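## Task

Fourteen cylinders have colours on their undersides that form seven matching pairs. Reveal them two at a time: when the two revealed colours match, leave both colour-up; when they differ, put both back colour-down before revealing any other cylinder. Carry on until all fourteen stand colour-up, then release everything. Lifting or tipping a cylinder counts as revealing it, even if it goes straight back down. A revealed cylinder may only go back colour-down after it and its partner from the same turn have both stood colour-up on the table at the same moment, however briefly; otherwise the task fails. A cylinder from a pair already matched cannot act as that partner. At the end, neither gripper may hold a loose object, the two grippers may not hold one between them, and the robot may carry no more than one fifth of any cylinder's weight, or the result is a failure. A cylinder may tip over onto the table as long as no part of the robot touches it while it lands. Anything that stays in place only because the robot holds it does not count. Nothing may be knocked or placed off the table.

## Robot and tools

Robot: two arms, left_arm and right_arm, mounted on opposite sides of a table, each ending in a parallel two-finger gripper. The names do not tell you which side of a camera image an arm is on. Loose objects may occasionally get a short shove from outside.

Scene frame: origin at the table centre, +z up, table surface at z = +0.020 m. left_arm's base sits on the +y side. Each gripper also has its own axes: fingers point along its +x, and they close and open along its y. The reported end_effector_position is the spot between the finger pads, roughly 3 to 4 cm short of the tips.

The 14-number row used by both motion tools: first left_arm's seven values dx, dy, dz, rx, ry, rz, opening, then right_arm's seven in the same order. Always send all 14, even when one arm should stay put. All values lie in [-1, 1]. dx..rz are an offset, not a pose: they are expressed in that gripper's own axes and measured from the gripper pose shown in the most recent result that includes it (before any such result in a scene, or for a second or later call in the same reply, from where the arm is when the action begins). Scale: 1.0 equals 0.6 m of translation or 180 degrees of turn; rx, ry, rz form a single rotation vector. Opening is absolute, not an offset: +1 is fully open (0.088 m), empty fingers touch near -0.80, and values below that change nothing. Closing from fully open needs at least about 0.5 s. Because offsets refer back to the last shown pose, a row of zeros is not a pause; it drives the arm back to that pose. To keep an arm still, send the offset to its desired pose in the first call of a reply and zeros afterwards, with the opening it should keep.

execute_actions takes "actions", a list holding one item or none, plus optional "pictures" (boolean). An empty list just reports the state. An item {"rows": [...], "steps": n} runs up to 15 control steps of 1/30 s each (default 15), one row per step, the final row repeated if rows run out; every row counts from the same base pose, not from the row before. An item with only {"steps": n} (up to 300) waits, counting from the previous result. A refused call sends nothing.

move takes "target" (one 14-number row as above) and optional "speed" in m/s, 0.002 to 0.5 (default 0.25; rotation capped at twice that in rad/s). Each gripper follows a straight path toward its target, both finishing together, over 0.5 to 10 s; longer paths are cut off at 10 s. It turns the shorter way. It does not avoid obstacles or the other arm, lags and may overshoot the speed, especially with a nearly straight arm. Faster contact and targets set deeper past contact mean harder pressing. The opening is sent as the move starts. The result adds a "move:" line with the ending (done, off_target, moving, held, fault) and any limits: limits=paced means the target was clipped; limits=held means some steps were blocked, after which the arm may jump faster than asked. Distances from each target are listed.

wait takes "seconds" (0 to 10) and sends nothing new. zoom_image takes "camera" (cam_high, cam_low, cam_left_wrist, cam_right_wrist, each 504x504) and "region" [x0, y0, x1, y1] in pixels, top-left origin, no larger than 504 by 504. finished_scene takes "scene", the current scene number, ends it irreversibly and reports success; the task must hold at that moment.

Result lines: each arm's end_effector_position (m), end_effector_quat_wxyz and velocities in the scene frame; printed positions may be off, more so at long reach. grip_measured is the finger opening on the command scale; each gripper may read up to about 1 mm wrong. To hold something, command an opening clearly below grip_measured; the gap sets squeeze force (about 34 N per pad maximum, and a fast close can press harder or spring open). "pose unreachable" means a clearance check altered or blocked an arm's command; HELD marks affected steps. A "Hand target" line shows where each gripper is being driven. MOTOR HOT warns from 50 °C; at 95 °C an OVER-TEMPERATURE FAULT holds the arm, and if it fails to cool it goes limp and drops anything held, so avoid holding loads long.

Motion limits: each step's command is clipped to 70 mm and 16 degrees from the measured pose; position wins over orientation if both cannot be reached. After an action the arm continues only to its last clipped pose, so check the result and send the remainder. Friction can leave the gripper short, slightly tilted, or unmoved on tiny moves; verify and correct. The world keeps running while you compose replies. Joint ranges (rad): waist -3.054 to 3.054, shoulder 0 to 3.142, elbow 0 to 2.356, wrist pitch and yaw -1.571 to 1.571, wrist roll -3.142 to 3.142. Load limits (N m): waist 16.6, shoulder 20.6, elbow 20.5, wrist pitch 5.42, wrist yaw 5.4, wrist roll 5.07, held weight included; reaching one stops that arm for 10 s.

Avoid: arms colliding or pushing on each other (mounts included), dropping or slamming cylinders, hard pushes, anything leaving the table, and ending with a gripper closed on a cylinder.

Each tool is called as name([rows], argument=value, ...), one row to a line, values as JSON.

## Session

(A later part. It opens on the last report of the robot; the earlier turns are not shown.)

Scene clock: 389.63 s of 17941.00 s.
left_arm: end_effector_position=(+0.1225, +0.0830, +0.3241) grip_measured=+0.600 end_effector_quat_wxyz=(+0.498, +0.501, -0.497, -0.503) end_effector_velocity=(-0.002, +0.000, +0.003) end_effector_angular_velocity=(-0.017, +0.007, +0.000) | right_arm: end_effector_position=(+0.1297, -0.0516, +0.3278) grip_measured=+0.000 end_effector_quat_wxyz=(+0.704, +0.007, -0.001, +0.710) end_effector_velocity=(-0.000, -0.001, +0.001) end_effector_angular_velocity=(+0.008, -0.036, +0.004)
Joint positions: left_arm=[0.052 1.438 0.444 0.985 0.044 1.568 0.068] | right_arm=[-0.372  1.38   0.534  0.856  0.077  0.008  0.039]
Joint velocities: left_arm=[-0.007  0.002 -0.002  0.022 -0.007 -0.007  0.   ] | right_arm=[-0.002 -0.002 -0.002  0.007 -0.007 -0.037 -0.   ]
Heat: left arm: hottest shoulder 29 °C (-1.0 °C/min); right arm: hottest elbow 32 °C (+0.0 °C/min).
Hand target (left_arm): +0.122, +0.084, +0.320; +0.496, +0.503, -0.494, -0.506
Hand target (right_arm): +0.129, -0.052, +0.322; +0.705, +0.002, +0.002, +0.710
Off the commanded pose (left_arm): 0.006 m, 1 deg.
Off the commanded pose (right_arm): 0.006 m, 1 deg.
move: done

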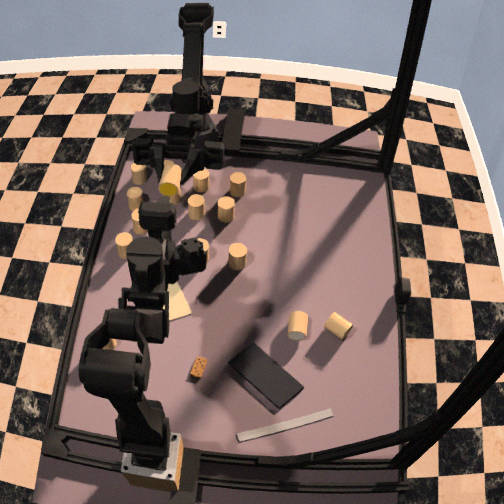

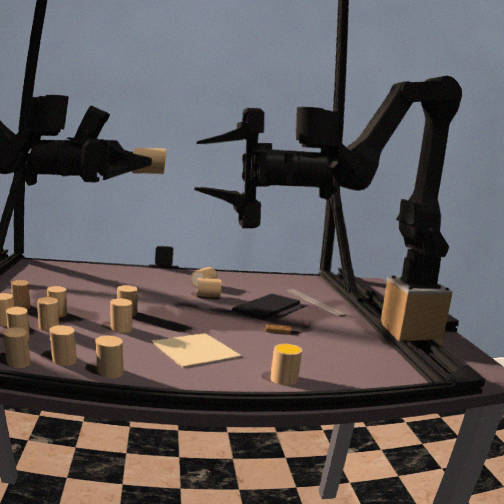

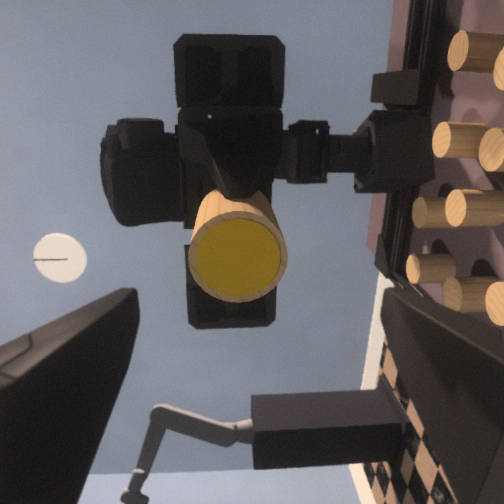

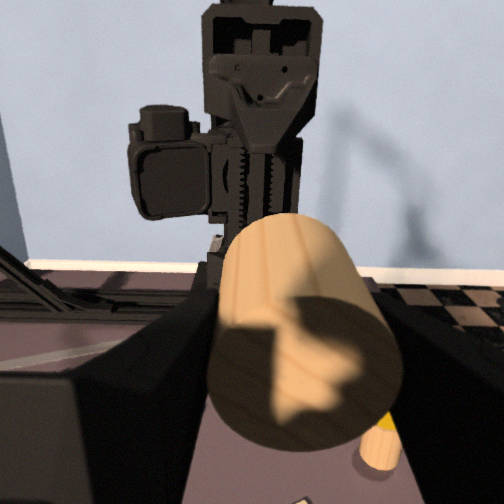

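move(target=[0.141,0.013,-0.003,0,0,0.005,0.6, 0,0,0,0,0,0,-0.4], speed=0.12)

execute_actions([
  {"rows":[[0,0,0,0,0,0,-0.4,0,0,0,0,0,0,-0.4],[0,0,0,0,0,0,-0.4,0,0,0,0,0,0,-0.4],[0,0,0,0,0,0,-0.4,0,0,0,0,0,0,-0.4],[0,0,0,0,0,0,-0.4,0,0,0,0,0,0,-0.4],[0,0,0,0,0,0,-0.4,0,0,0,0,0,0,-0.4],[0,0,0,0,0,0,-0.4,0,0,0,0,0,0,-0.4],[0,0,0,0,0,0,-0.4,0,0,0,0,0,0,-0.4],[0,0,0,0,0,0,-0.4,0,0,0,0,0,0,0.5],[0,0,0,0,0,0,-0.4,0,0,0,0,0,0,0.5],[0,0,0,0,0,0,-0.4,0,0,0,0,0,0,0.5],[-0.01,0,0,0,0,0,-0.4,-0.01,0,0,0,0,0,0.5],[-0.02,0,0,0,0,0,-0.4,-0.02,0,0,0,0,0,0.5],[-0.03,0,0,0,0,0,-0.4,-0.03,0,0,0,0,0,0.5],[-0.04,0,0,0,0,0,-0.4,-0.04,0,0,0,0,0,0.5],[-0.05,0,0,0,0,0,-0.4,-0.05,0,0,0,0,0,0.5]],"steps":15},
], pictures=false)

move(target=[-0.25,-0.278,-0.108,0,0,-0.497,-0.4, -0.188,0.041,-0.315,0,0.502,-0.003,0.5], speed=0.4)

Scene clock: 404.57 s of 17941.00 s.
left_arm: end_effector_position=(+0.1253, +0.0013, +0.3287) grip_measured=+0.600 end_effector_quat_wxyz=(+0.501, +0.499, -0.500, -0.500) end_effector_velocity=(-0.000, -0.001, +0.002) end_effector_angular_velocity=(-0.002, +0.007, +0.005) | right_arm: end_effector_position=(+0.1296, -0.0516, +0.3260) grip_measured=+0.000 end_effector_quat_wxyz=(+0.704, +0.005, +0.001, +0.710) end_effector_velocity=(-0.000, -0.001, +0.001) end_effector_angular_velocity=(+0.007, -0.007, +0.005)
Joint positions: left_arm=[0.049 1.736 0.762 0.977 0.041 1.568 0.068] | right_arm=[-0.371  1.382  0.532  0.856  0.077  0.008  0.039]
Joint velocities: left_arm=[-0.002 -0.002  0.007 -0.007 -0.007 -0.007 -0.   ] | right_arm=[-0.002 -0.002 -0.002  0.007 -0.007 -0.007 -0.   ]
Heat: left arm: hottest wrist pitch 30 °C (+1.0 °C/min); right arm: hottest wrist pitch 33 °C (+2.0 °C/min).
Hand target (left_arm): +0.124, -0.002, +0.331; +0.502, +0.497, -0.501, -0.499
Hand target (right_arm): +0.130, -0.052, +0.328; +0.704, +0.007, -0.001, +0.710
Off the commanded pose (left_arm): 0.004 m, 0 deg.
Off the commanded pose (right_arm): 0.002 m, 0 deg.
move: done

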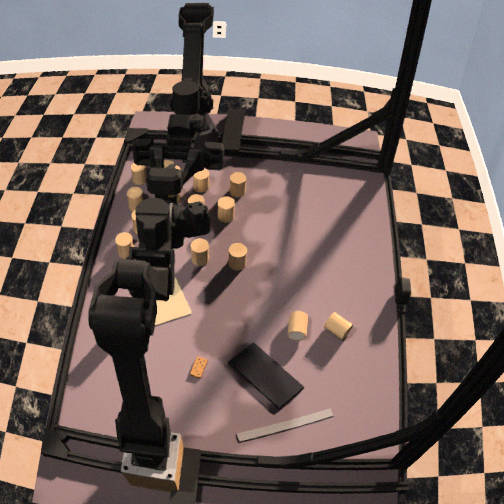

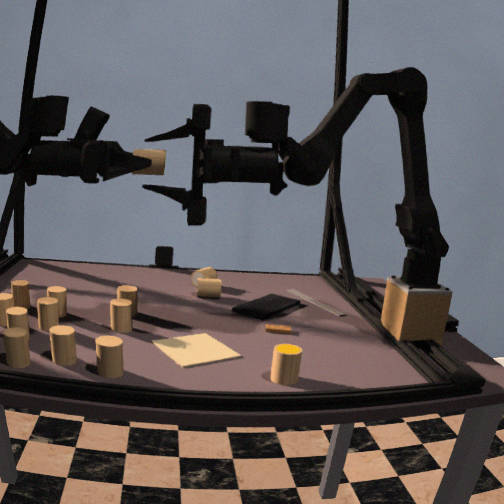

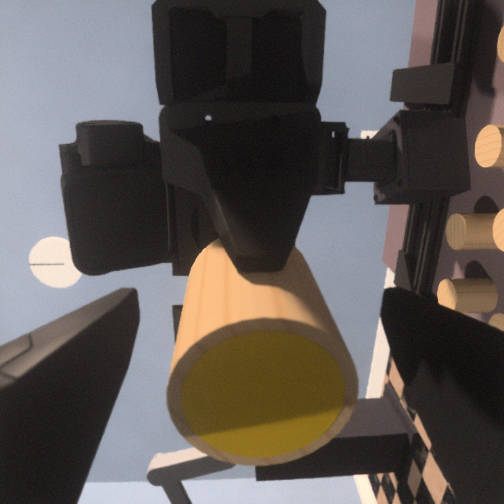

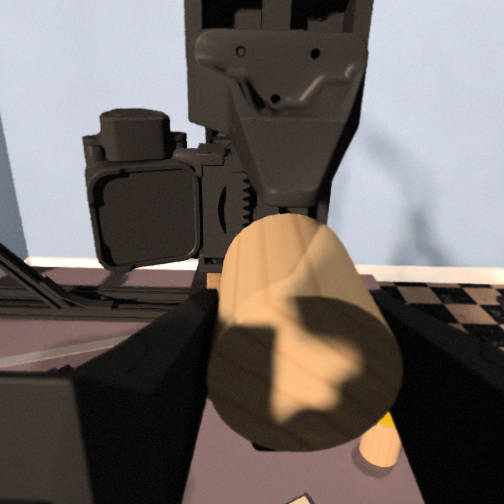

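Scene clock: 405.07 s of 17941.00 s.
left_arm: end_effector_position=(+0.1248, +0.0154, +0.3223) grip_measured=+0.018 end_effector_quat_wxyz=(+0.497, +0.503, -0.496, -0.505) end_effector_velocity=(-0.004, +0.148, -0.026) end_effector_angular_velocity=(+0.066, +0.010, +0.020) | right_arm: end_effector_position=(+0.1298, -0.0645, +0.3256) grip_measured=+0.493 end_effector_quat_wxyz=(+0.704, +0.005, +0.001, +0.710) end_effector_velocity=(+0.003, -0.145, -0.007) end_effector_angular_velocity=(-0.012, -0.008, -0.005)
Joint positions: left_arm=[0.049 1.697 0.7   0.982 0.041 1.568 0.04 ] | right_arm=[-0.368  1.323  0.489  0.839  0.08   0.008  0.063]
Joint velocities: left_arm=[-0.002 -0.466 -0.613  0.081 -0.022 -0.007 -0.   ] | right_arm=[ 0.046 -0.667 -0.481 -0.198  0.051 -0.007  0.028]
Heat: left arm: hottest wrist pitch 30 °C (+1.0 °C/min); right arm: hottest wrist pitch 33 °C (+2.0 °C/min).
Hand target (left_arm): +0.125, +0.029, +0.328; +0.501, +0.499, -0.500, -0.500
Hand target (right_arm): +0.130, -0.079, +0.325; +0.704, +0.006, +0.001, +0.710
Off the commanded pose (left_arm): 0.017 m, 1 deg.
Off the commanded pose (right_arm): 0.017 m, 0 deg.
Steps of this call (steps 1 to 15: all 15 steps of this action). Readings (end_effector_position):
1: left_arm (+0.1253, +0.0013, +0.3287) | right_arm (+0.1296, -0.0516, +0.3259)
2: left_arm (+0.1253, +0.0013, +0.3287) | right_arm (+0.1296, -0.0516, +0.3259)
4: left_arm (+0.1253, +0.0013, +0.3287) | right_arm (+0.1296, -0.0516, +0.3259)
8: left_arm (+0.1253, +0.0013, +0.3287) | right_arm (+0.1296, -0.0516, +0.3255)
15: the state above

Scene clock: 407.87 s of 17941.00 s.
left_arm: end_effector_position=(+0.1876, +0.1809, +0.1573) grip_measured=+0.016 end_effector_quat_wxyz=(+0.001, +0.706, +0.001, -0.708) end_effector_velocity=(-0.003, +0.003, +0.003) end_effector_angular_velocity=(+0.019, +0.013, +0.005) | right_arm: end_effector_position=(+0.1064, -0.1901, +0.1355) grip_measured=+0.500 end_effector_quat_wxyz=(+0.502, -0.497, +0.502, +0.499) end_effector_velocity=(-0.000, -0.001, +0.002) end_effector_angular_velocity=(-0.013, +0.005, +0.020)
Joint positions: left_arm=[ 0.264  1.788  1.055 -0.841  0.003  1.824  0.04 ] | right_arm=[-0.282  1.637  0.903 -0.835 -0.002  0.184  0.064]
Joint velocities: left_arm=[-0.002 -0.002  0.012 -0.037  0.007 -0.007 -0.   ] | right_arm=[-0.002  0.002  0.012 -0.022 -0.007 -0.022 -0.   ]
Heat: left arm: hottest wrist pitch 30 °C (+0.0 °C/min); right arm: hottest wrist pitch 33 °C (+2.0 °C/min).
Hand target (left_arm): +0.190, +0.178, +0.158; +0.001, +0.707, +0.001, -0.707
Hand target (right_arm): +0.105, -0.188, +0.136; +0.501, -0.496, +0.504, +0.499
Off the commanded pose (left_arm): 0.003 m, 0 deg.
Off the commanded pose (right_arm): 0.003 m, 1 deg.
move: done

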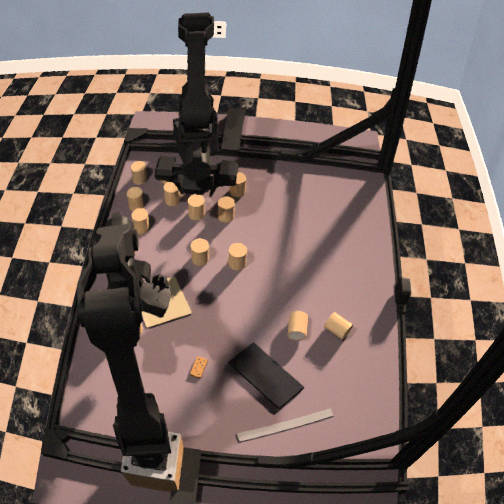

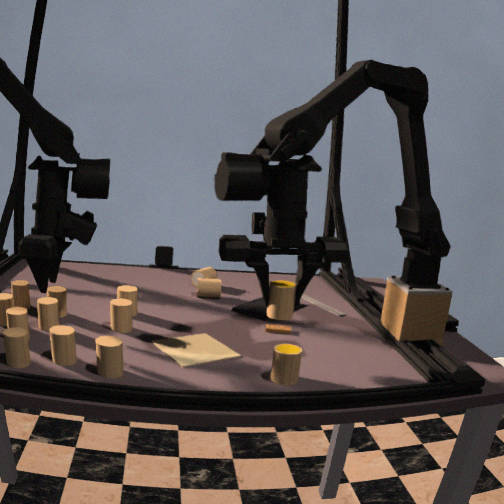

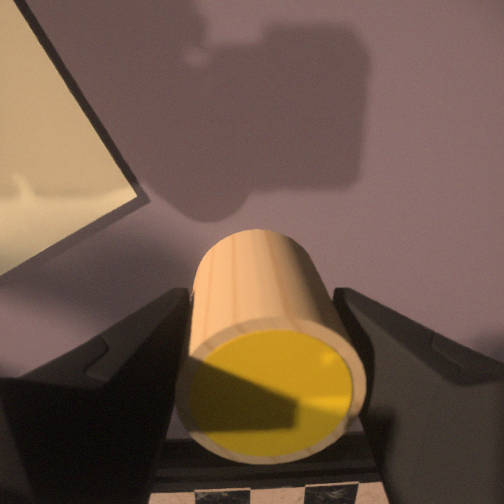

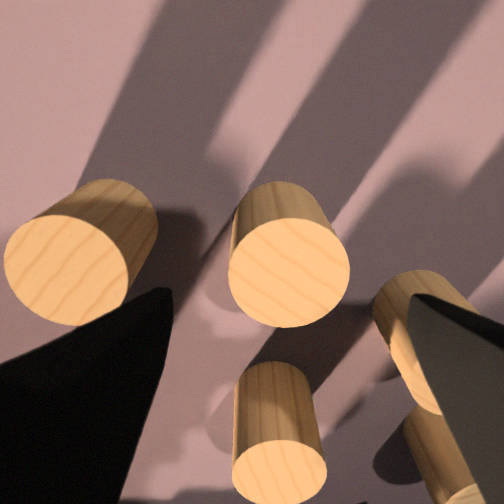

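move(target=[0.1355,0,0,0,0,0,-0.4, 0.0975,-0.002,-0.007,0,0.004,0,0.3], speed=0.07)

Scene clock: 415.63 s of 17941.00 s.
left_arm: end_effector_position=(+0.1884, +0.1783, +0.0796) grip_measured=+0.011 end_effector_quat_wxyz=(+0.004, +0.707, -0.003, -0.707) end_effector_velocity=(-0.000, +0.002, +0.000) end_effector_angular_velocity=(+0.009, -0.005, +0.005) | right_arm: end_effector_position=(+0.1067, -0.1906, +0.0809) grip_measured=+0.300 end_effector_quat_wxyz=(+0.503, -0.496, +0.502, +0.500) end_effector_velocity=(-0.001, -0.001, +0.001) end_effector_angular_velocity=(-0.006, +0.021, +0.000)
Joint positions: left_arm=[ 0.264  1.977  0.933 -0.518  0.003  1.824  0.04 ] | right_arm=[-0.284  1.767  0.79  -0.588 -0.003  0.182  0.054]
Joint velocities: left_arm=[-0.002 -0.002 -0.002 -0.007 -0.007 -0.007 -0.   ] | right_arm=[-0.007 -0.002  0.002 -0.007 -0.022 -0.007 -0.   ]
Heat: left arm: hottest shoulder 29 °C (-1.0 °C/min); right arm: hottest elbow 32 °C (+1.0 °C/min).
Hand target (left_arm): +0.187, +0.181, +0.076; +0.000, +0.706, +0.001, -0.708
Hand target (right_arm): +0.108, -0.194, +0.077; +0.499, -0.500, +0.506, +0.496
Off the commanded pose (left_arm): 0.005 m, 1 deg.
Off the commanded pose (right_arm): 0.005 m, 1 deg.
move: done

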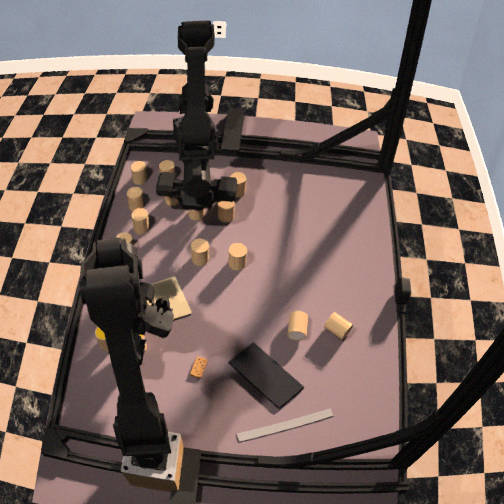

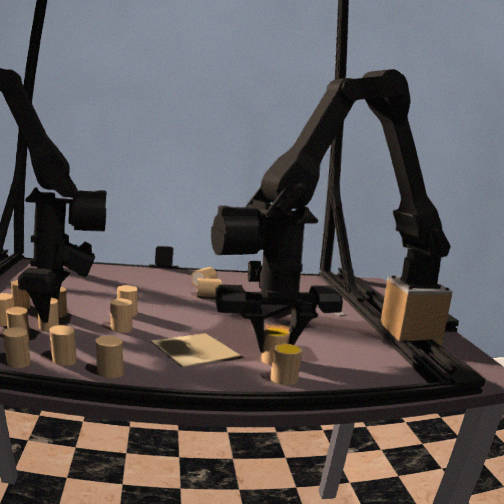

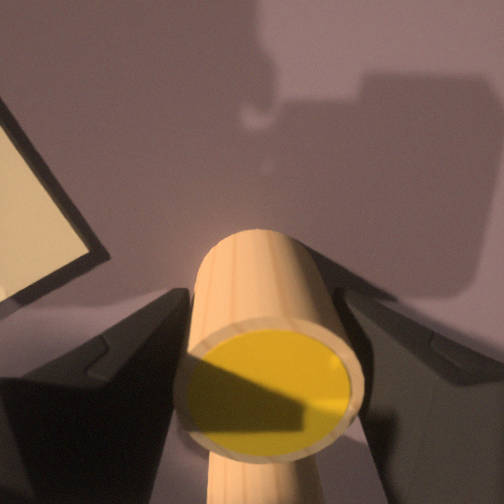

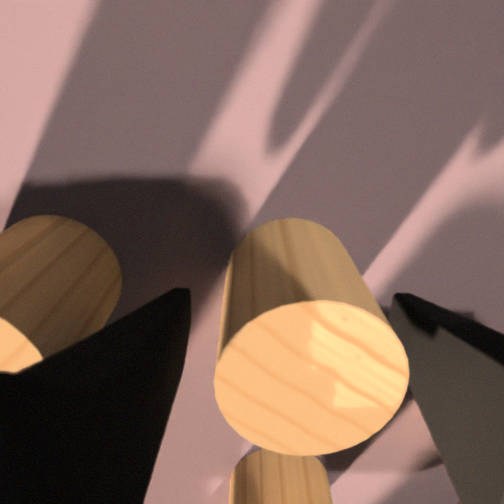

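execute_actions([
  {"rows":[[0,0,0,0,0,0,0.6,0,0,0,0,0,0,0.3]],"steps":15},
], pictures=false)

execute_actions([
  {"steps":45},
], pictures=false)

execute_actions([
  {"rows":[[-0.007,0,0,0,0,0,0.6,0,0,0,0,0,0,-0.4],[-0.014,0,0,0,0,0,0.6,0,0,0,0,0,0,-0.4],[-0.021,0,0,0,0,0,0.6,0,0,0,0,0,0,-0.4],[-0.028,0,0,0,0,0,0.6,0,0,0,0,0,0,-0.4],[-0.035,0,0,0,0,0,0.6,0,0,0,0,0,0,-0.4],[-0.042,0,0,0,0,0,0.6,0,0,0,0,0,0,-0.4],[-0.049,0,0,0,0,0,0.6,0,0,0,0,0,0,-0.4],[-0.056,0,0,0,0,0,0.6,-0.015,0,0,0,0,0,-0.4],[-0.063,0,0,0,0,0,0.6,-0.03,0,0,0,0,0,-0.4],[-0.07,0,0,0,0,0,0.6,-0.045,0,0,0,0,0,-0.4],[-0.077,0,0,0,0,0,0.6,-0.06,0,0,0,0,0,-0.4],[-0.084,0,0,0,0,0,0.6,-0.075,0,0,0,0,0,-0.4],[-0.091,0,0,0,0,0,0.6,-0.09,0,0,0,0,0,-0.4],[-0.098,0,0,0,0,0,0.6,-0.105,0,0,0,0,0,-0.4],[-0.105,0,0,0,0,0,0.6,-0.12,0,0,0,0,0,-0.4]],"steps":15},
], pictures=false)

move(target=[-0.317,0.158,0.107,0,0,0.5,0.6, -0.29,-0.037,0.237,0,-0.5,0,-0.4], speed=0.4)

Scene clock: 429.23 s of 17941.00 s.
left_arm: end_effector_position=(+0.1883, +0.1786, +0.0791) grip_measured=+0.596 end_effector_quat_wxyz=(+0.004, +0.707, -0.002, -0.707) end_effector_velocity=(-0.001, +0.004, -0.001) end_effector_angular_velocity=(+0.014, -0.004, +0.005) | right_arm: end_effector_position=(+0.1069, -0.1911, +0.0804) grip_measured=+0.300 end_effector_quat_wxyz=(+0.502, -0.496, +0.502, +0.499) end_effector_velocity=(-0.001, +0.001, +0.000) end_effector_angular_velocity=(+0.006, +0.008, +0.005)
Joint positions: left_arm=[ 0.264  1.978  0.933 -0.517  0.003  1.824  0.068] | right_arm=[-0.284  1.769  0.789 -0.587 -0.003  0.182  0.054]
Joint velocities: left_arm=[-0.002 -0.002 -0.007 -0.007 -0.007 -0.007  0.002] | right_arm=[-0.002 -0.002 -0.002  0.007 -0.007 -0.007  0.   ]
Heat: left arm: hottest shoulder 29 °C (-2.0 °C/min); right arm: hottest elbow 31 °C (-1.0 °C/min).
Hand target (left_arm): +0.188, +0.178, +0.080; +0.004, +0.707, -0.002, -0.707
Hand target (right_arm): +0.107, -0.191, +0.081; +0.503, -0.495, +0.502, +0.500
Off the commanded pose (left_arm): 0.001 m, 0 deg.
Off the commanded pose (right_arm): 0.001 m, 0 deg.
Steps of this call (steps 1 to 393: nothing new was sent; steps 394 to 408: all 15 steps of this action). Readings (end_effector_position):
394: left_arm (+0.1885, +0.1779, +0.0791) | right_arm (+0.1069, -0.1911, +0.0804)
395: left_arm (+0.1885, +0.1779, +0.0791) | right_arm (+0.1069, -0.1911, +0.0804)
397: left_arm (+0.1885, +0.1779, +0.0791) | right_arm (+0.1069, -0.1911, +0.0804)
401: left_arm (+0.1883, +0.1785, +0.0791) | right_arm (+0.1069, -0.1911, +0.0804)
408: the state above

Scene clock: 430.73 s of 17941.00 s.
left_arm: end_effector_position=(+0.1883, +0.1786, +0.0791) grip_measured=+0.600 end_effector_quat_wxyz=(+0.004, +0.707, -0.002, -0.707) end_effector_velocity=(+0.001, -0.001, +0.000) end_effector_angular_velocity=(-0.005, -0.009, +0.005) | right_arm: end_effector_position=(+0.1069, -0.1911, +0.0804) grip_measured=+0.300 end_effector_quat_wxyz=(+0.502, -0.496, +0.502, +0.499) end_effector_velocity=(-0.001, -0.002, +0.000) end_effector_angular_velocity=(-0.008, +0.006, +0.010)
Joint positions: left_arm=[ 0.264  1.978  0.933 -0.517  0.003  1.824  0.068] | right_arm=[-0.284  1.769  0.789 -0.587 -0.003  0.182  0.054]
Joint velocities: left_arm=[-0.002 -0.002 -0.002  0.007 -0.007 -0.007 -0.   ] | right_arm=[ 0.002 -0.002 -0.002 -0.007 -0.007 -0.007 -0.   ]
Heat: left arm: hottest shoulder 29 °C (-1.0 °C/min); right arm: hottest elbow 31 °C (-1.0 °C/min).
Hand target (left_arm): +0.188, +0.178, +0.080; +0.004, +0.707, -0.002, -0.707
Hand target (right_arm): +0.107, -0.191, +0.081; +0.503, -0.495, +0.502, +0.500
Off the commanded pose (left_arm): 0.001 m, 0 deg.
Off the commanded pose (right_arm): 0.001 m, 0 deg.
Steps of this call (steps 1 to 45: nothing new was sent). Readings (end_effector_position):
1: left_arm (+0.1883, +0.1786, +0.0791) | right_arm (+0.1069, -0.1911, +0.0804)
2: left_arm (+0.1883, +0.1786, +0.0791) | right_arm (+0.1069, -0.1911, +0.0804)
4: left_arm (+0.1883, +0.1786, +0.0791) | right_arm (+0.1069, -0.1911, +0.0804)
8: left_arm (+0.1883, +0.1786, +0.0791) | right_arm (+0.1069, -0.1911, +0.0804)
45: the state above

Scene clock: 431.23 s of 17941.00 s.
left_arm: end_effector_position=(+0.1871, +0.1830, +0.1265) grip_measured=+0.600 end_effector_quat_wxyz=(-0.002, +0.705, +0.004, -0.709) end_effector_velocity=(-0.001, +0.004, +0.121) end_effector_angular_velocity=(+0.015, +0.011, +0.010) | right_arm: end_effector_position=(+0.1081, -0.1980, +0.1203) grip_measured=+0.001 end_effector_quat_wxyz=(+0.496, -0.505, +0.509, +0.490) end_effector_velocity=(-0.007, +0.037, +0.269) end_effector_angular_velocity=(+0.160, +0.036, +0.005)
Joint positions: left_arm=[ 0.264  1.85   0.993 -0.724  0.003  1.824  0.068] | right_arm=[-0.284  1.663  0.862 -0.797 -0.003  0.182  0.039]
Joint velocities: left_arm=[ 0.002 -0.281  0.208 -0.505  0.007 -0.007 -0.   ] | right_arm=[-0.002 -0.603  0.593 -1.033 -0.007 -0.007 -0.   ]
Heat: left arm: hottest shoulder 29 °C (-1.0 °C/min); right arm: hottest elbow 31 °C (-1.0 °C/min).
Hand target (left_arm): +0.188, +0.179, +0.142; +0.004, +0.707, -0.003, -0.707
Hand target (right_arm): +0.107, -0.192, +0.148; +0.503, -0.495, +0.501, +0.501
Off the commanded pose (left_arm): 0.016 m, 1 deg.
Off the commanded pose (right_arm): 0.033 m, 2 deg.
Steps of this call (steps 1 to 15: all 15 steps of this action). Readings (end_effector_position):
1: left_arm (+0.1882, +0.1790, +0.0791) | right_arm (+0.1069, -0.1911, +0.0804)
2: left_arm (+0.1879, +0.1801, +0.0795) | right_arm (+0.1069, -0.1911, +0.0804)
4: left_arm (+0.1869, +0.1839, +0.0825) | right_arm (+0.1069, -0.1912, +0.0804)
8: left_arm (+0.1866, +0.1849, +0.0962) | right_arm (+0.1071, -0.1922, +0.0806)
15: the state above

Scene clock: 434.17 s of 17941.00 s.
left_arm: end_effector_position=(+0.1242, +0.0858, +0.3318) grip_measured=+0.600 end_effector_quat_wxyz=(+0.501, +0.498, -0.500, -0.501) end_effector_velocity=(+0.000, +0.001, +0.001) end_effector_angular_velocity=(-0.012, +0.021, +0.005) | right_arm: end_effector_position=(+0.1288, -0.0512, +0.3222) grip_measured=+0.000 end_effector_quat_wxyz=(+0.706, +0.001, -0.000, +0.708) end_effector_velocity=(-0.000, -0.000, -0.000) end_effector_angular_velocity=(+0.002, -0.007, +0.005)
Joint positions: left_arm=[0.059 1.404 0.447 0.96  0.052 1.566 0.068] | right_arm=[-0.365  1.394  0.527  0.87   0.09   0.001  0.039]
Joint velocities: left_arm=[-0.002  0.002 -0.007  0.022 -0.007 -0.022 -0.   ] | right_arm=[-0.002  0.002 -0.002  0.007 -0.007 -0.007 -0.   ]
Heat: left arm: hottest shoulder 29 °C (-1.0 °C/min); right arm: hottest elbow 31 °C (-1.0 °C/min).
Hand target (left_arm): +0.123, +0.087, +0.327; +0.500, +0.499, -0.497, -0.504
Hand target (right_arm): +0.129, -0.052, +0.317; +0.706, -0.004, +0.002, +0.708
Off the commanded pose (left_arm): 0.005 m, 1 deg.
Off the commanded pose (right_arm): 0.007 m, 1 deg.
move: done

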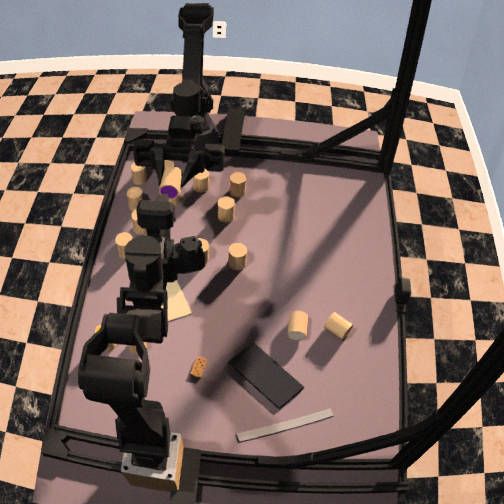

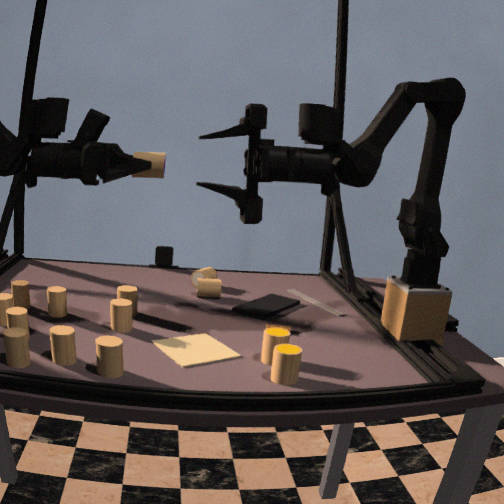

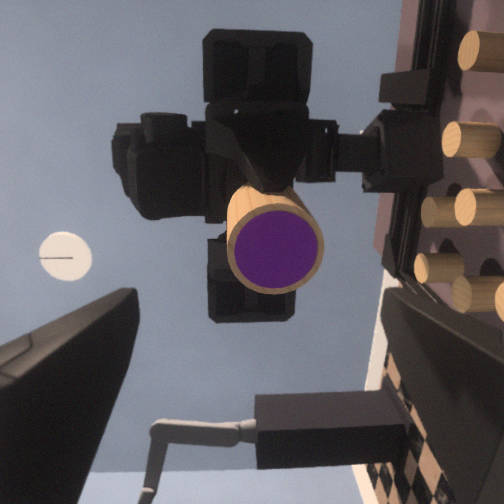

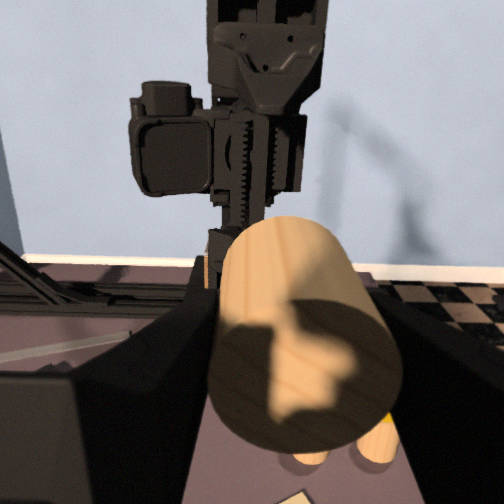

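move(target=[0.145,-0.011,0.001,0,0,0.002,0.6, 0,0,0,0,0,0,-0.4], speed=0.12)

execute_actions([
  {"rows":[[0,0,0,0,0,0,-0.4,0,0,0,0,0,0,-0.4],[0,0,0,0,0,0,-0.4,0,0,0,0,0,0,-0.4],[0,0,0,0,0,0,-0.4,0,0,0,0,0,0,-0.4],[0,0,0,0,0,0,-0.4,0,0,0,0,0,0,-0.4],[0,0,0,0,0,0,-0.4,0,0,0,0,0,0,-0.4],[0,0,0,0,0,0,-0.4,0,0,0,0,0,0,-0.4],[0,0,0,0,0,0,-0.4,0,0,0,0,0,0,-0.4],[0,0,0,0,0,0,-0.4,0,0,0,0,0,0,0.5],[0,0,0,0,0,0,-0.4,0,0,0,0,0,0,0.5],[0,0,0,0,0,0,-0.4,0,0,0,0,0,0,0.5],[-0.01,0,0,0,0,0,-0.4,-0.01,0,0,0,0,0,0.5],[-0.02,0,0,0,0,0,-0.4,-0.02,0,0,0,0,0,0.5],[-0.03,0,0,0,0,0,-0.4,-0.03,0,0,0,0,0,0.5],[-0.04,0,0,0,0,0,-0.4,-0.04,0,0,0,0,0,0.5],[-0.05,0,0,0,0,0,-0.4,-0.05,0,0,0,0,0,0.5]],"steps":15},
], pictures=false)

move(target=[-0.267,-0.268,0.01,0,0,-0.497,-0.4, -0.26,-0.08,-0.305,0,0.5,0,0.4], speed=0.4)

Scene clock: 446.90 s of 17941.00 s.
left_arm: end_effector_position=(+0.1244, +0.0017, +0.3232) grip_measured=+0.600 end_effector_quat_wxyz=(+0.502, +0.497, -0.500, -0.501) end_effector_velocity=(-0.000, -0.001, -0.007) end_effector_angular_velocity=(+0.027, +0.023, +0.005) | right_arm: end_effector_position=(+0.1289, -0.0513, +0.3206) grip_measured=+0.000 end_effector_quat_wxyz=(+0.706, -0.000, +0.001, +0.708) end_effector_velocity=(-0.000, -0.001, -0.001) end_effector_angular_velocity=(+0.002, +0.008, +0.015)
Joint positions: left_arm=[0.047 1.753 0.751 1.007 0.039 1.565 0.068] | right_arm=[-0.365  1.396  0.525  0.869  0.09   0.001  0.039]
Joint velocities: left_arm=[-0.002  0.007  0.002 -0.022 -0.007 -0.022 -0.   ] | right_arm=[-0.007 -0.002 -0.007  0.007 -0.022  0.007 -0.   ]
Heat: left arm: hottest wrist pitch 29 °C (+0.0 °C/min); right arm: hottest wrist pitch 33 °C (+1.0 °C/min).
Hand target (left_arm): +0.123, -0.001, +0.325; +0.503, +0.496, -0.501, -0.500
Hand target (right_arm): +0.129, -0.051, +0.322; +0.706, +0.001, -0.000, +0.708
Off the commanded pose (left_arm): 0.004 m, 0 deg.
Off the commanded pose (right_arm): 0.002 m, 0 deg.
move: done

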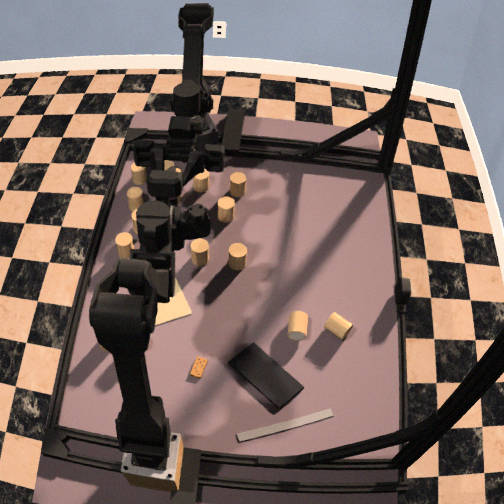

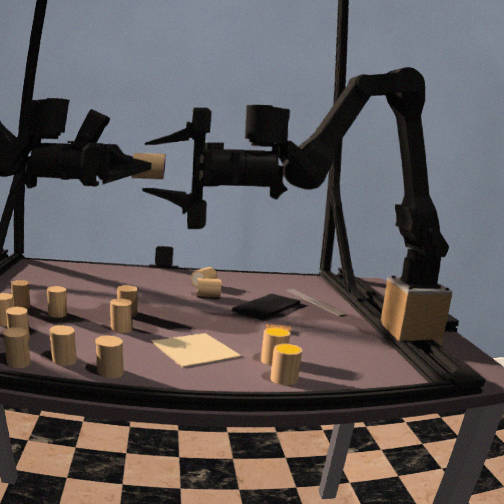

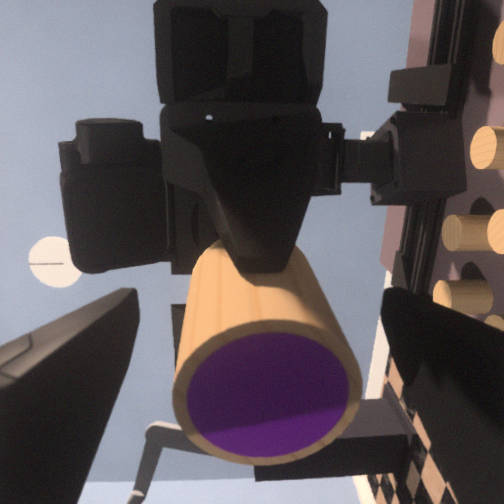

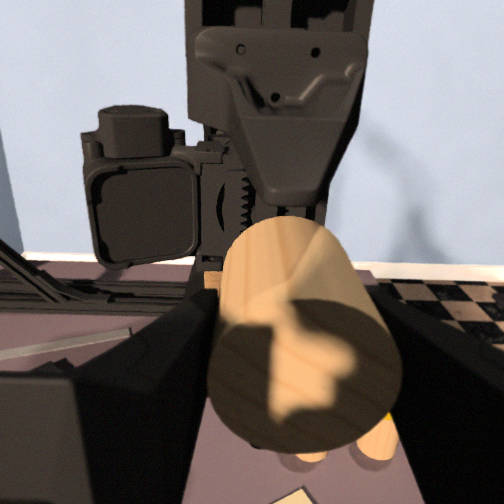

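Scene clock: 447.40 s of 17941.00 s.
left_arm: end_effector_position=(+0.1238, +0.0158, +0.3167) grip_measured=+0.021 end_effector_quat_wxyz=(+0.498, +0.501, -0.496, -0.505) end_effector_velocity=(-0.006, +0.150, -0.030) end_effector_angular_velocity=(+0.076, +0.010, +0.005) | right_arm: end_effector_position=(+0.1291, -0.0641, +0.3202) grip_measured=+0.492 end_effector_quat_wxyz=(+0.706, -0.001, +0.001, +0.708) end_effector_velocity=(+0.000, -0.144, -0.008) end_effector_angular_velocity=(-0.012, +0.006, +0.005)
Joint positions: left_arm=[0.047 1.715 0.689 1.014 0.039 1.565 0.04 ] | right_arm=[-0.361  1.337  0.482  0.853  0.093  0.001  0.063]
Joint velocities: left_arm=[-0.002 -0.457 -0.628  0.095 -0.007 -0.007 -0.   ] | right_arm=[ 0.056 -0.657 -0.486 -0.183  0.051  0.007  0.034]
Heat: left arm: hottest shoulder 29 °C (+0.0 °C/min); right arm: hottest wrist pitch 33 °C (+1.0 °C/min).
Hand target (left_arm): +0.124, +0.030, +0.322; +0.502, +0.497, -0.500, -0.501
Hand target (right_arm): +0.129, -0.079, +0.320; +0.706, +0.000, +0.000, +0.708
Off the commanded pose (left_arm): 0.017 m, 1 deg.
Off the commanded pose (right_arm): 0.017 m, 0 deg.
Steps of this call (steps 1 to 15: all 15 steps of this action). Readings (end_effector_position):
1: left_arm (+0.1244, +0.0017, +0.3230) | right_arm (+0.1289, -0.0513, +0.3206)
2: left_arm (+0.1244, +0.0017, +0.3230) | right_arm (+0.1289, -0.0513, +0.3206)
4: left_arm (+0.1244, +0.0017, +0.3230) | right_arm (+0.1289, -0.0513, +0.3205)
8: left_arm (+0.1244, +0.0017, +0.3230) | right_arm (+0.1289, -0.0513, +0.3203)
15: the state above

Scene clock: 450.20 s of 17941.00 s.
left_arm: end_effector_position=(+0.1173, +0.1916, +0.1575) grip_measured=+0.018 end_effector_quat_wxyz=(+0.001, +0.704, +0.001, -0.710) end_effector_velocity=(+0.002, +0.000, +0.003) end_effector_angular_velocity=(+0.008, -0.007, +0.010) | right_arm: end_effector_position=(+0.1759, -0.2344, +0.1366) grip_measured=+0.400 end_effector_quat_wxyz=(+0.501, -0.496, +0.503, +0.499) end_effector_velocity=(-0.001, -0.004, +0.000) end_effector_angular_velocity=(-0.021, +0.010, +0.005)
Joint positions: left_arm=[ 0.03   1.715  0.968 -0.825  0.008  1.589  0.04 ] | right_arm=[-0.574  1.455  0.732 -0.847 -0.005 -0.108  0.059]
Joint velocities: left_arm=[ 0.002 -0.002  0.012 -0.022 -0.007 -0.007 -0.   ] | right_arm=[-0.002  0.002  0.002 -0.022 -0.007 -0.007 -0.   ]
Heat: left arm: hottest shoulder 29 °C (+0.0 °C/min); right arm: hottest wrist pitch 33 °C (+1.0 °C/min).
Hand target (left_arm): +0.117, +0.189, +0.159; +0.002, +0.705, +0.000, -0.709
Hand target (right_arm): +0.177, -0.232, +0.138; +0.502, -0.497, +0.502, +0.498
Off the commanded pose (left_arm): 0.003 m, 0 deg.
Off the commanded pose (right_arm): 0.003 m, 1 deg.
move: done

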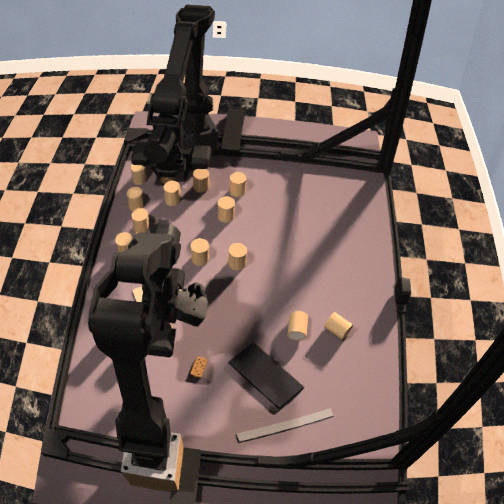

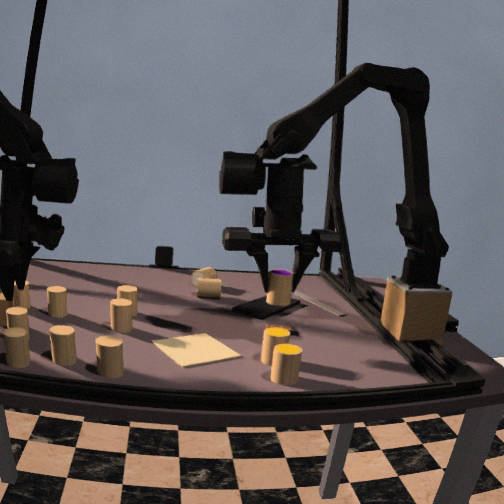

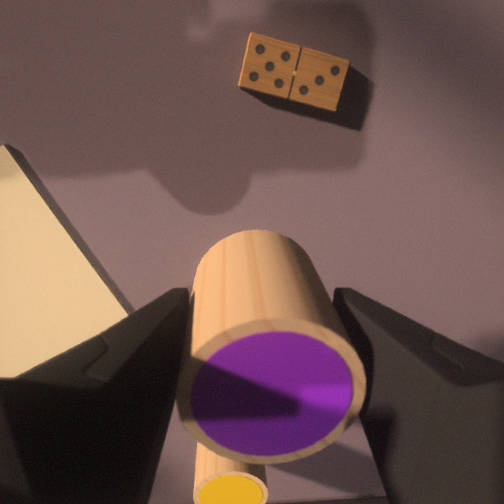

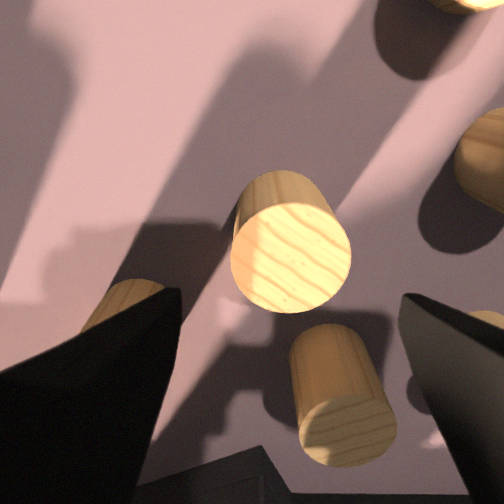

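move(target=[0.138,0,0,0,0,0,-0.4, 0.1027,-0.005,0,0,0.004,0,0.4], speed=0.07)

execute_actions([
  {"rows":[[0,0,0,0,0,0,0.6,0,0,0,0,0,0,-0.4],[0,0,0,0,0,0,0.6,0,0,0,0,0,0,-0.4],[0,0,0,0,0,0,0.6,0,0,0,0,0,0,-0.4],[0,0,0,0,0,0,0.6,0,0,0,0,0,0,-0.4],[0,0,0,0,0,0,0.6,0,0,0,0,0,0,-0.4],[-0.01,0,0,0,0,0,0.6,0,0,0,0,0,0,-0.4],[-0.02,0,0,0,0,0,0.6,0,0,0,0,0,0,-0.4],[-0.03,0,0,0,0,0,0.6,-0.015,0,0,0,0,0,-0.4],[-0.04,0,0,0,0,0,0.6,-0.03,0,0,0,0,0,-0.4],[-0.05,0,0,0,0,0,0.6,-0.045,0,0,0,0,0,-0.4],[-0.06,0,0,0,0,0,0.6,-0.06,0,0,0,0,0,-0.4],[-0.07,0,0,0,0,0,0.6,-0.075,0,0,0,0,0,-0.4],[-0.08,0,0,0,0,0,0.6,-0.09,0,0,0,0,0,-0.4],[-0.09,0,0,0,0,0,0.6,-0.105,0,0,0,0,0,-0.4],[-0.1,0,0,0,0,0,0.6,-0.12,0,0,0,0,0,-0.4]],"steps":15},
], pictures=false)

move(target=[-0.313,0.175,-0.012,0,0,0.5,0.6, -0.295,0.083,0.305,0,-0.5,0,-0.4], speed=0.4)

Scene clock: 461.90 s of 17941.00 s.
left_arm: end_effector_position=(+0.1173, +0.1886, +0.0788) grip_measured=+0.010 end_effector_quat_wxyz=(+0.005, +0.704, -0.003, -0.710) end_effector_velocity=(-0.002, +0.002, +0.000) end_effector_angular_velocity=(+0.007, +0.008, +0.005) | right_arm: end_effector_position=(+0.1788, -0.2308, +0.0784) grip_measured=+0.400 end_effector_quat_wxyz=(+0.502, -0.496, +0.502, +0.500) end_effector_velocity=(-0.000, +0.001, +0.000) end_effector_angular_velocity=(+0.008, +0.006, +0.020)
Joint positions: left_arm=[ 0.03   1.921  0.841 -0.48   0.008  1.588  0.04 ] | right_arm=[-0.585  1.633  0.617 -0.552 -0.005 -0.119  0.059]
Joint velocities: left_arm=[-0.002 -0.002 -0.002 -0.007  0.007 -0.007 -0.   ] | right_arm=[-0.002 -0.002 -0.002  0.007 -0.007 -0.022 -0.   ]
Heat: left arm: hottest shoulder 29 °C (-1.0 °C/min); right arm: hottest elbow 32 °C (-1.0 °C/min).
Hand target (left_arm): +0.117, +0.192, +0.074; +0.001, +0.704, +0.001, -0.710
Hand target (right_arm): +0.179, -0.235, +0.075; +0.498, -0.499, +0.506, +0.496
Off the commanded pose (left_arm): 0.005 m, 1 deg.
Off the commanded pose (right_arm): 0.005 m, 1 deg.
move: done

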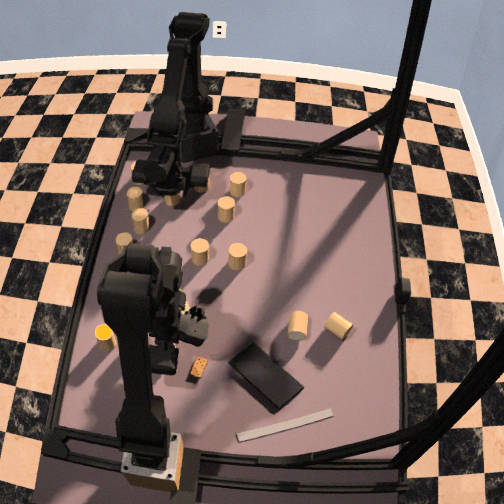

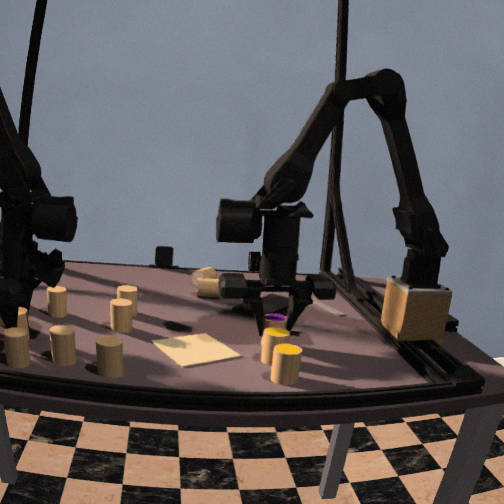

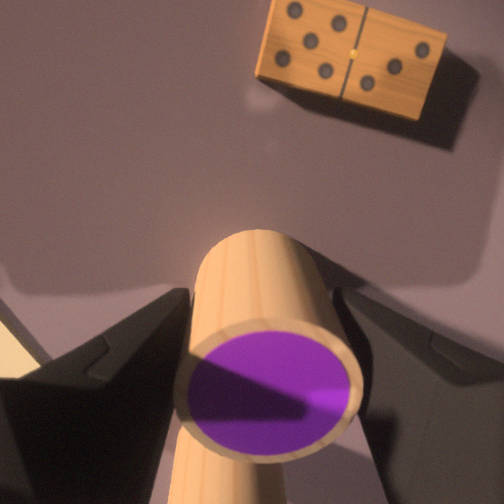

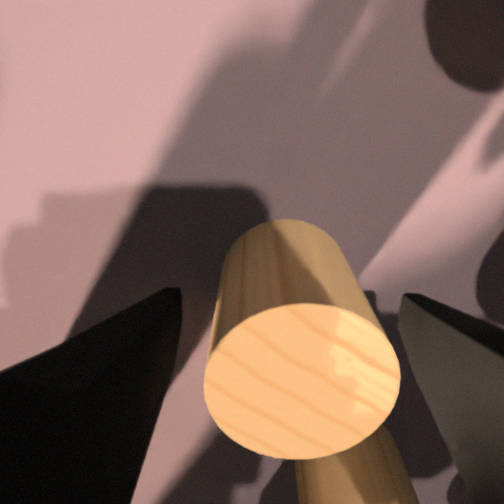

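Scene clock: 462.40 s of 17941.00 s.
left_arm: end_effector_position=(+0.1172, +0.1935, +0.1183) grip_measured=+0.596 end_effector_quat_wxyz=(-0.001, +0.704, +0.003, -0.710) end_effector_velocity=(+0.001, -0.015, +0.189) end_effector_angular_velocity=(-0.066, -0.009, -0.010) | right_arm: end_effector_position=(+0.1781, -0.2365, +0.1188) grip_measured=+0.000 end_effector_quat_wxyz=(+0.495, -0.502, +0.509, +0.494) end_effector_velocity=(+0.004, +0.037, +0.259) end_effector_angular_velocity=(+0.149, -0.012, +0.005)
Joint positions: left_arm=[ 0.03   1.803  0.889 -0.664  0.008  1.588  0.068] | right_arm=[-0.585  1.511  0.7   -0.783 -0.004 -0.119  0.039]
Joint velocities: left_arm=[-0.002 -0.491  0.315 -0.74  -0.007  0.007  0.002] | right_arm=[-0.002 -0.637  0.632 -1.121 -0.007 -0.007 -0.   ]
Heat: left arm: hottest shoulder 29 °C (-1.0 °C/min); right arm: hottest elbow 32 °C (-1.0 °C/min).
Hand target (left_arm): +0.118, +0.189, +0.137; +0.006, +0.704, -0.003, -0.710
Hand target (right_arm): +0.179, -0.231, +0.145; +0.503, -0.495, +0.501, +0.501
Off the commanded pose (left_arm): 0.021 m, 1 deg.
Off the commanded pose (right_arm): 0.032 m, 2 deg.
Steps of this call (steps 1 to 15: all 15 steps of this action). Readings (end_effector_position):
1: left_arm (+0.1173, +0.1886, +0.0788) | right_arm (+0.1788, -0.2308, +0.0784)
2: left_arm (+0.1173, +0.1886, +0.0788) | right_arm (+0.1788, -0.2308, +0.0784)
4: left_arm (+0.1173, +0.1884, +0.0788) | right_arm (+0.1789, -0.2308, +0.0784)
8: left_arm (+0.1172, +0.1928, +0.0821) | right_arm (+0.1787, -0.2319, +0.0789)
15: the state above

Scene clock: 465.37 s of 17941.00 s.
left_arm: end_effector_position=(+0.1250, +0.0865, +0.3256) grip_measured=+0.600 end_effector_quat_wxyz=(+0.503, +0.497, -0.501, -0.500) end_effector_velocity=(+0.000, +0.002, -0.004) end_effector_angular_velocity=(+0.007, +0.037, +0.005) | right_arm: end_effector_position=(+0.1294, -0.0497, +0.3185) grip_measured=+0.000 end_effector_quat_wxyz=(+0.705, +0.001, +0.005, +0.709) end_effector_velocity=(+0.000, -0.000, +0.003) end_effector_angular_velocity=(+0.017, -0.021, -0.005)
Joint positions: left_arm=[0.063 1.431 0.428 1.01  0.054 1.565 0.068] | right_arm=[-0.369  1.406  0.527  0.873  0.082  0.008  0.039]
Joint velocities: left_arm=[-0.002  0.002 -0.012  0.007 -0.007 -0.037 -0.   ] | right_arm=[ 0.002  0.002 -0.002  0.022  0.007 -0.022 -0.   ]
Heat: left arm: hottest shoulder 29 °C (-1.0 °C/min); right arm: hottest elbow 32 °C (-1.0 °C/min).
Hand target (left_arm): +0.126, +0.088, +0.321; +0.501, +0.498, -0.498, -0.503
Hand target (right_arm): +0.129, -0.050, +0.315; +0.706, -0.003, +0.006, +0.709
Off the commanded pose (left_arm): 0.005 m, 1 deg.
Off the commanded pose (right_arm): 0.004 m, 1 deg.
move: done

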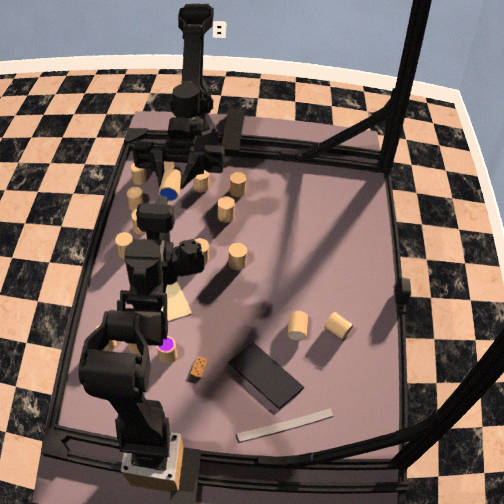

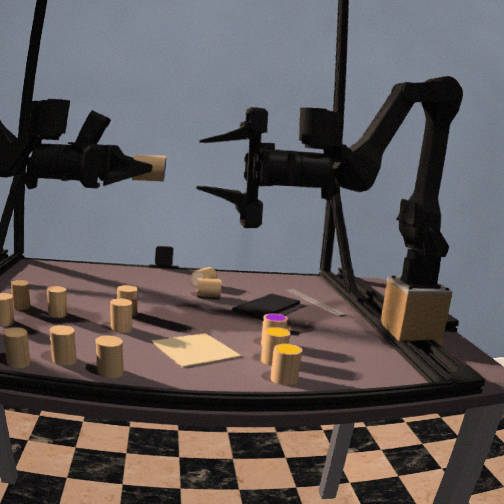

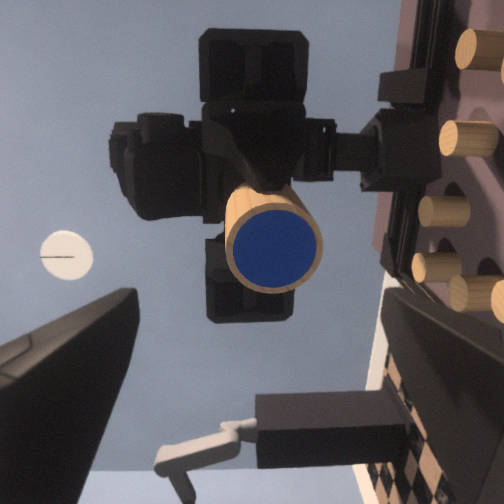

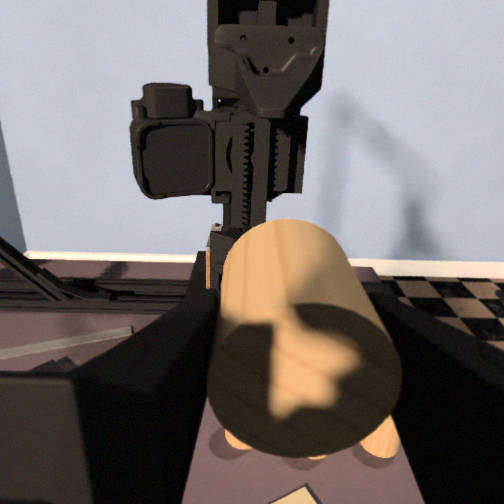

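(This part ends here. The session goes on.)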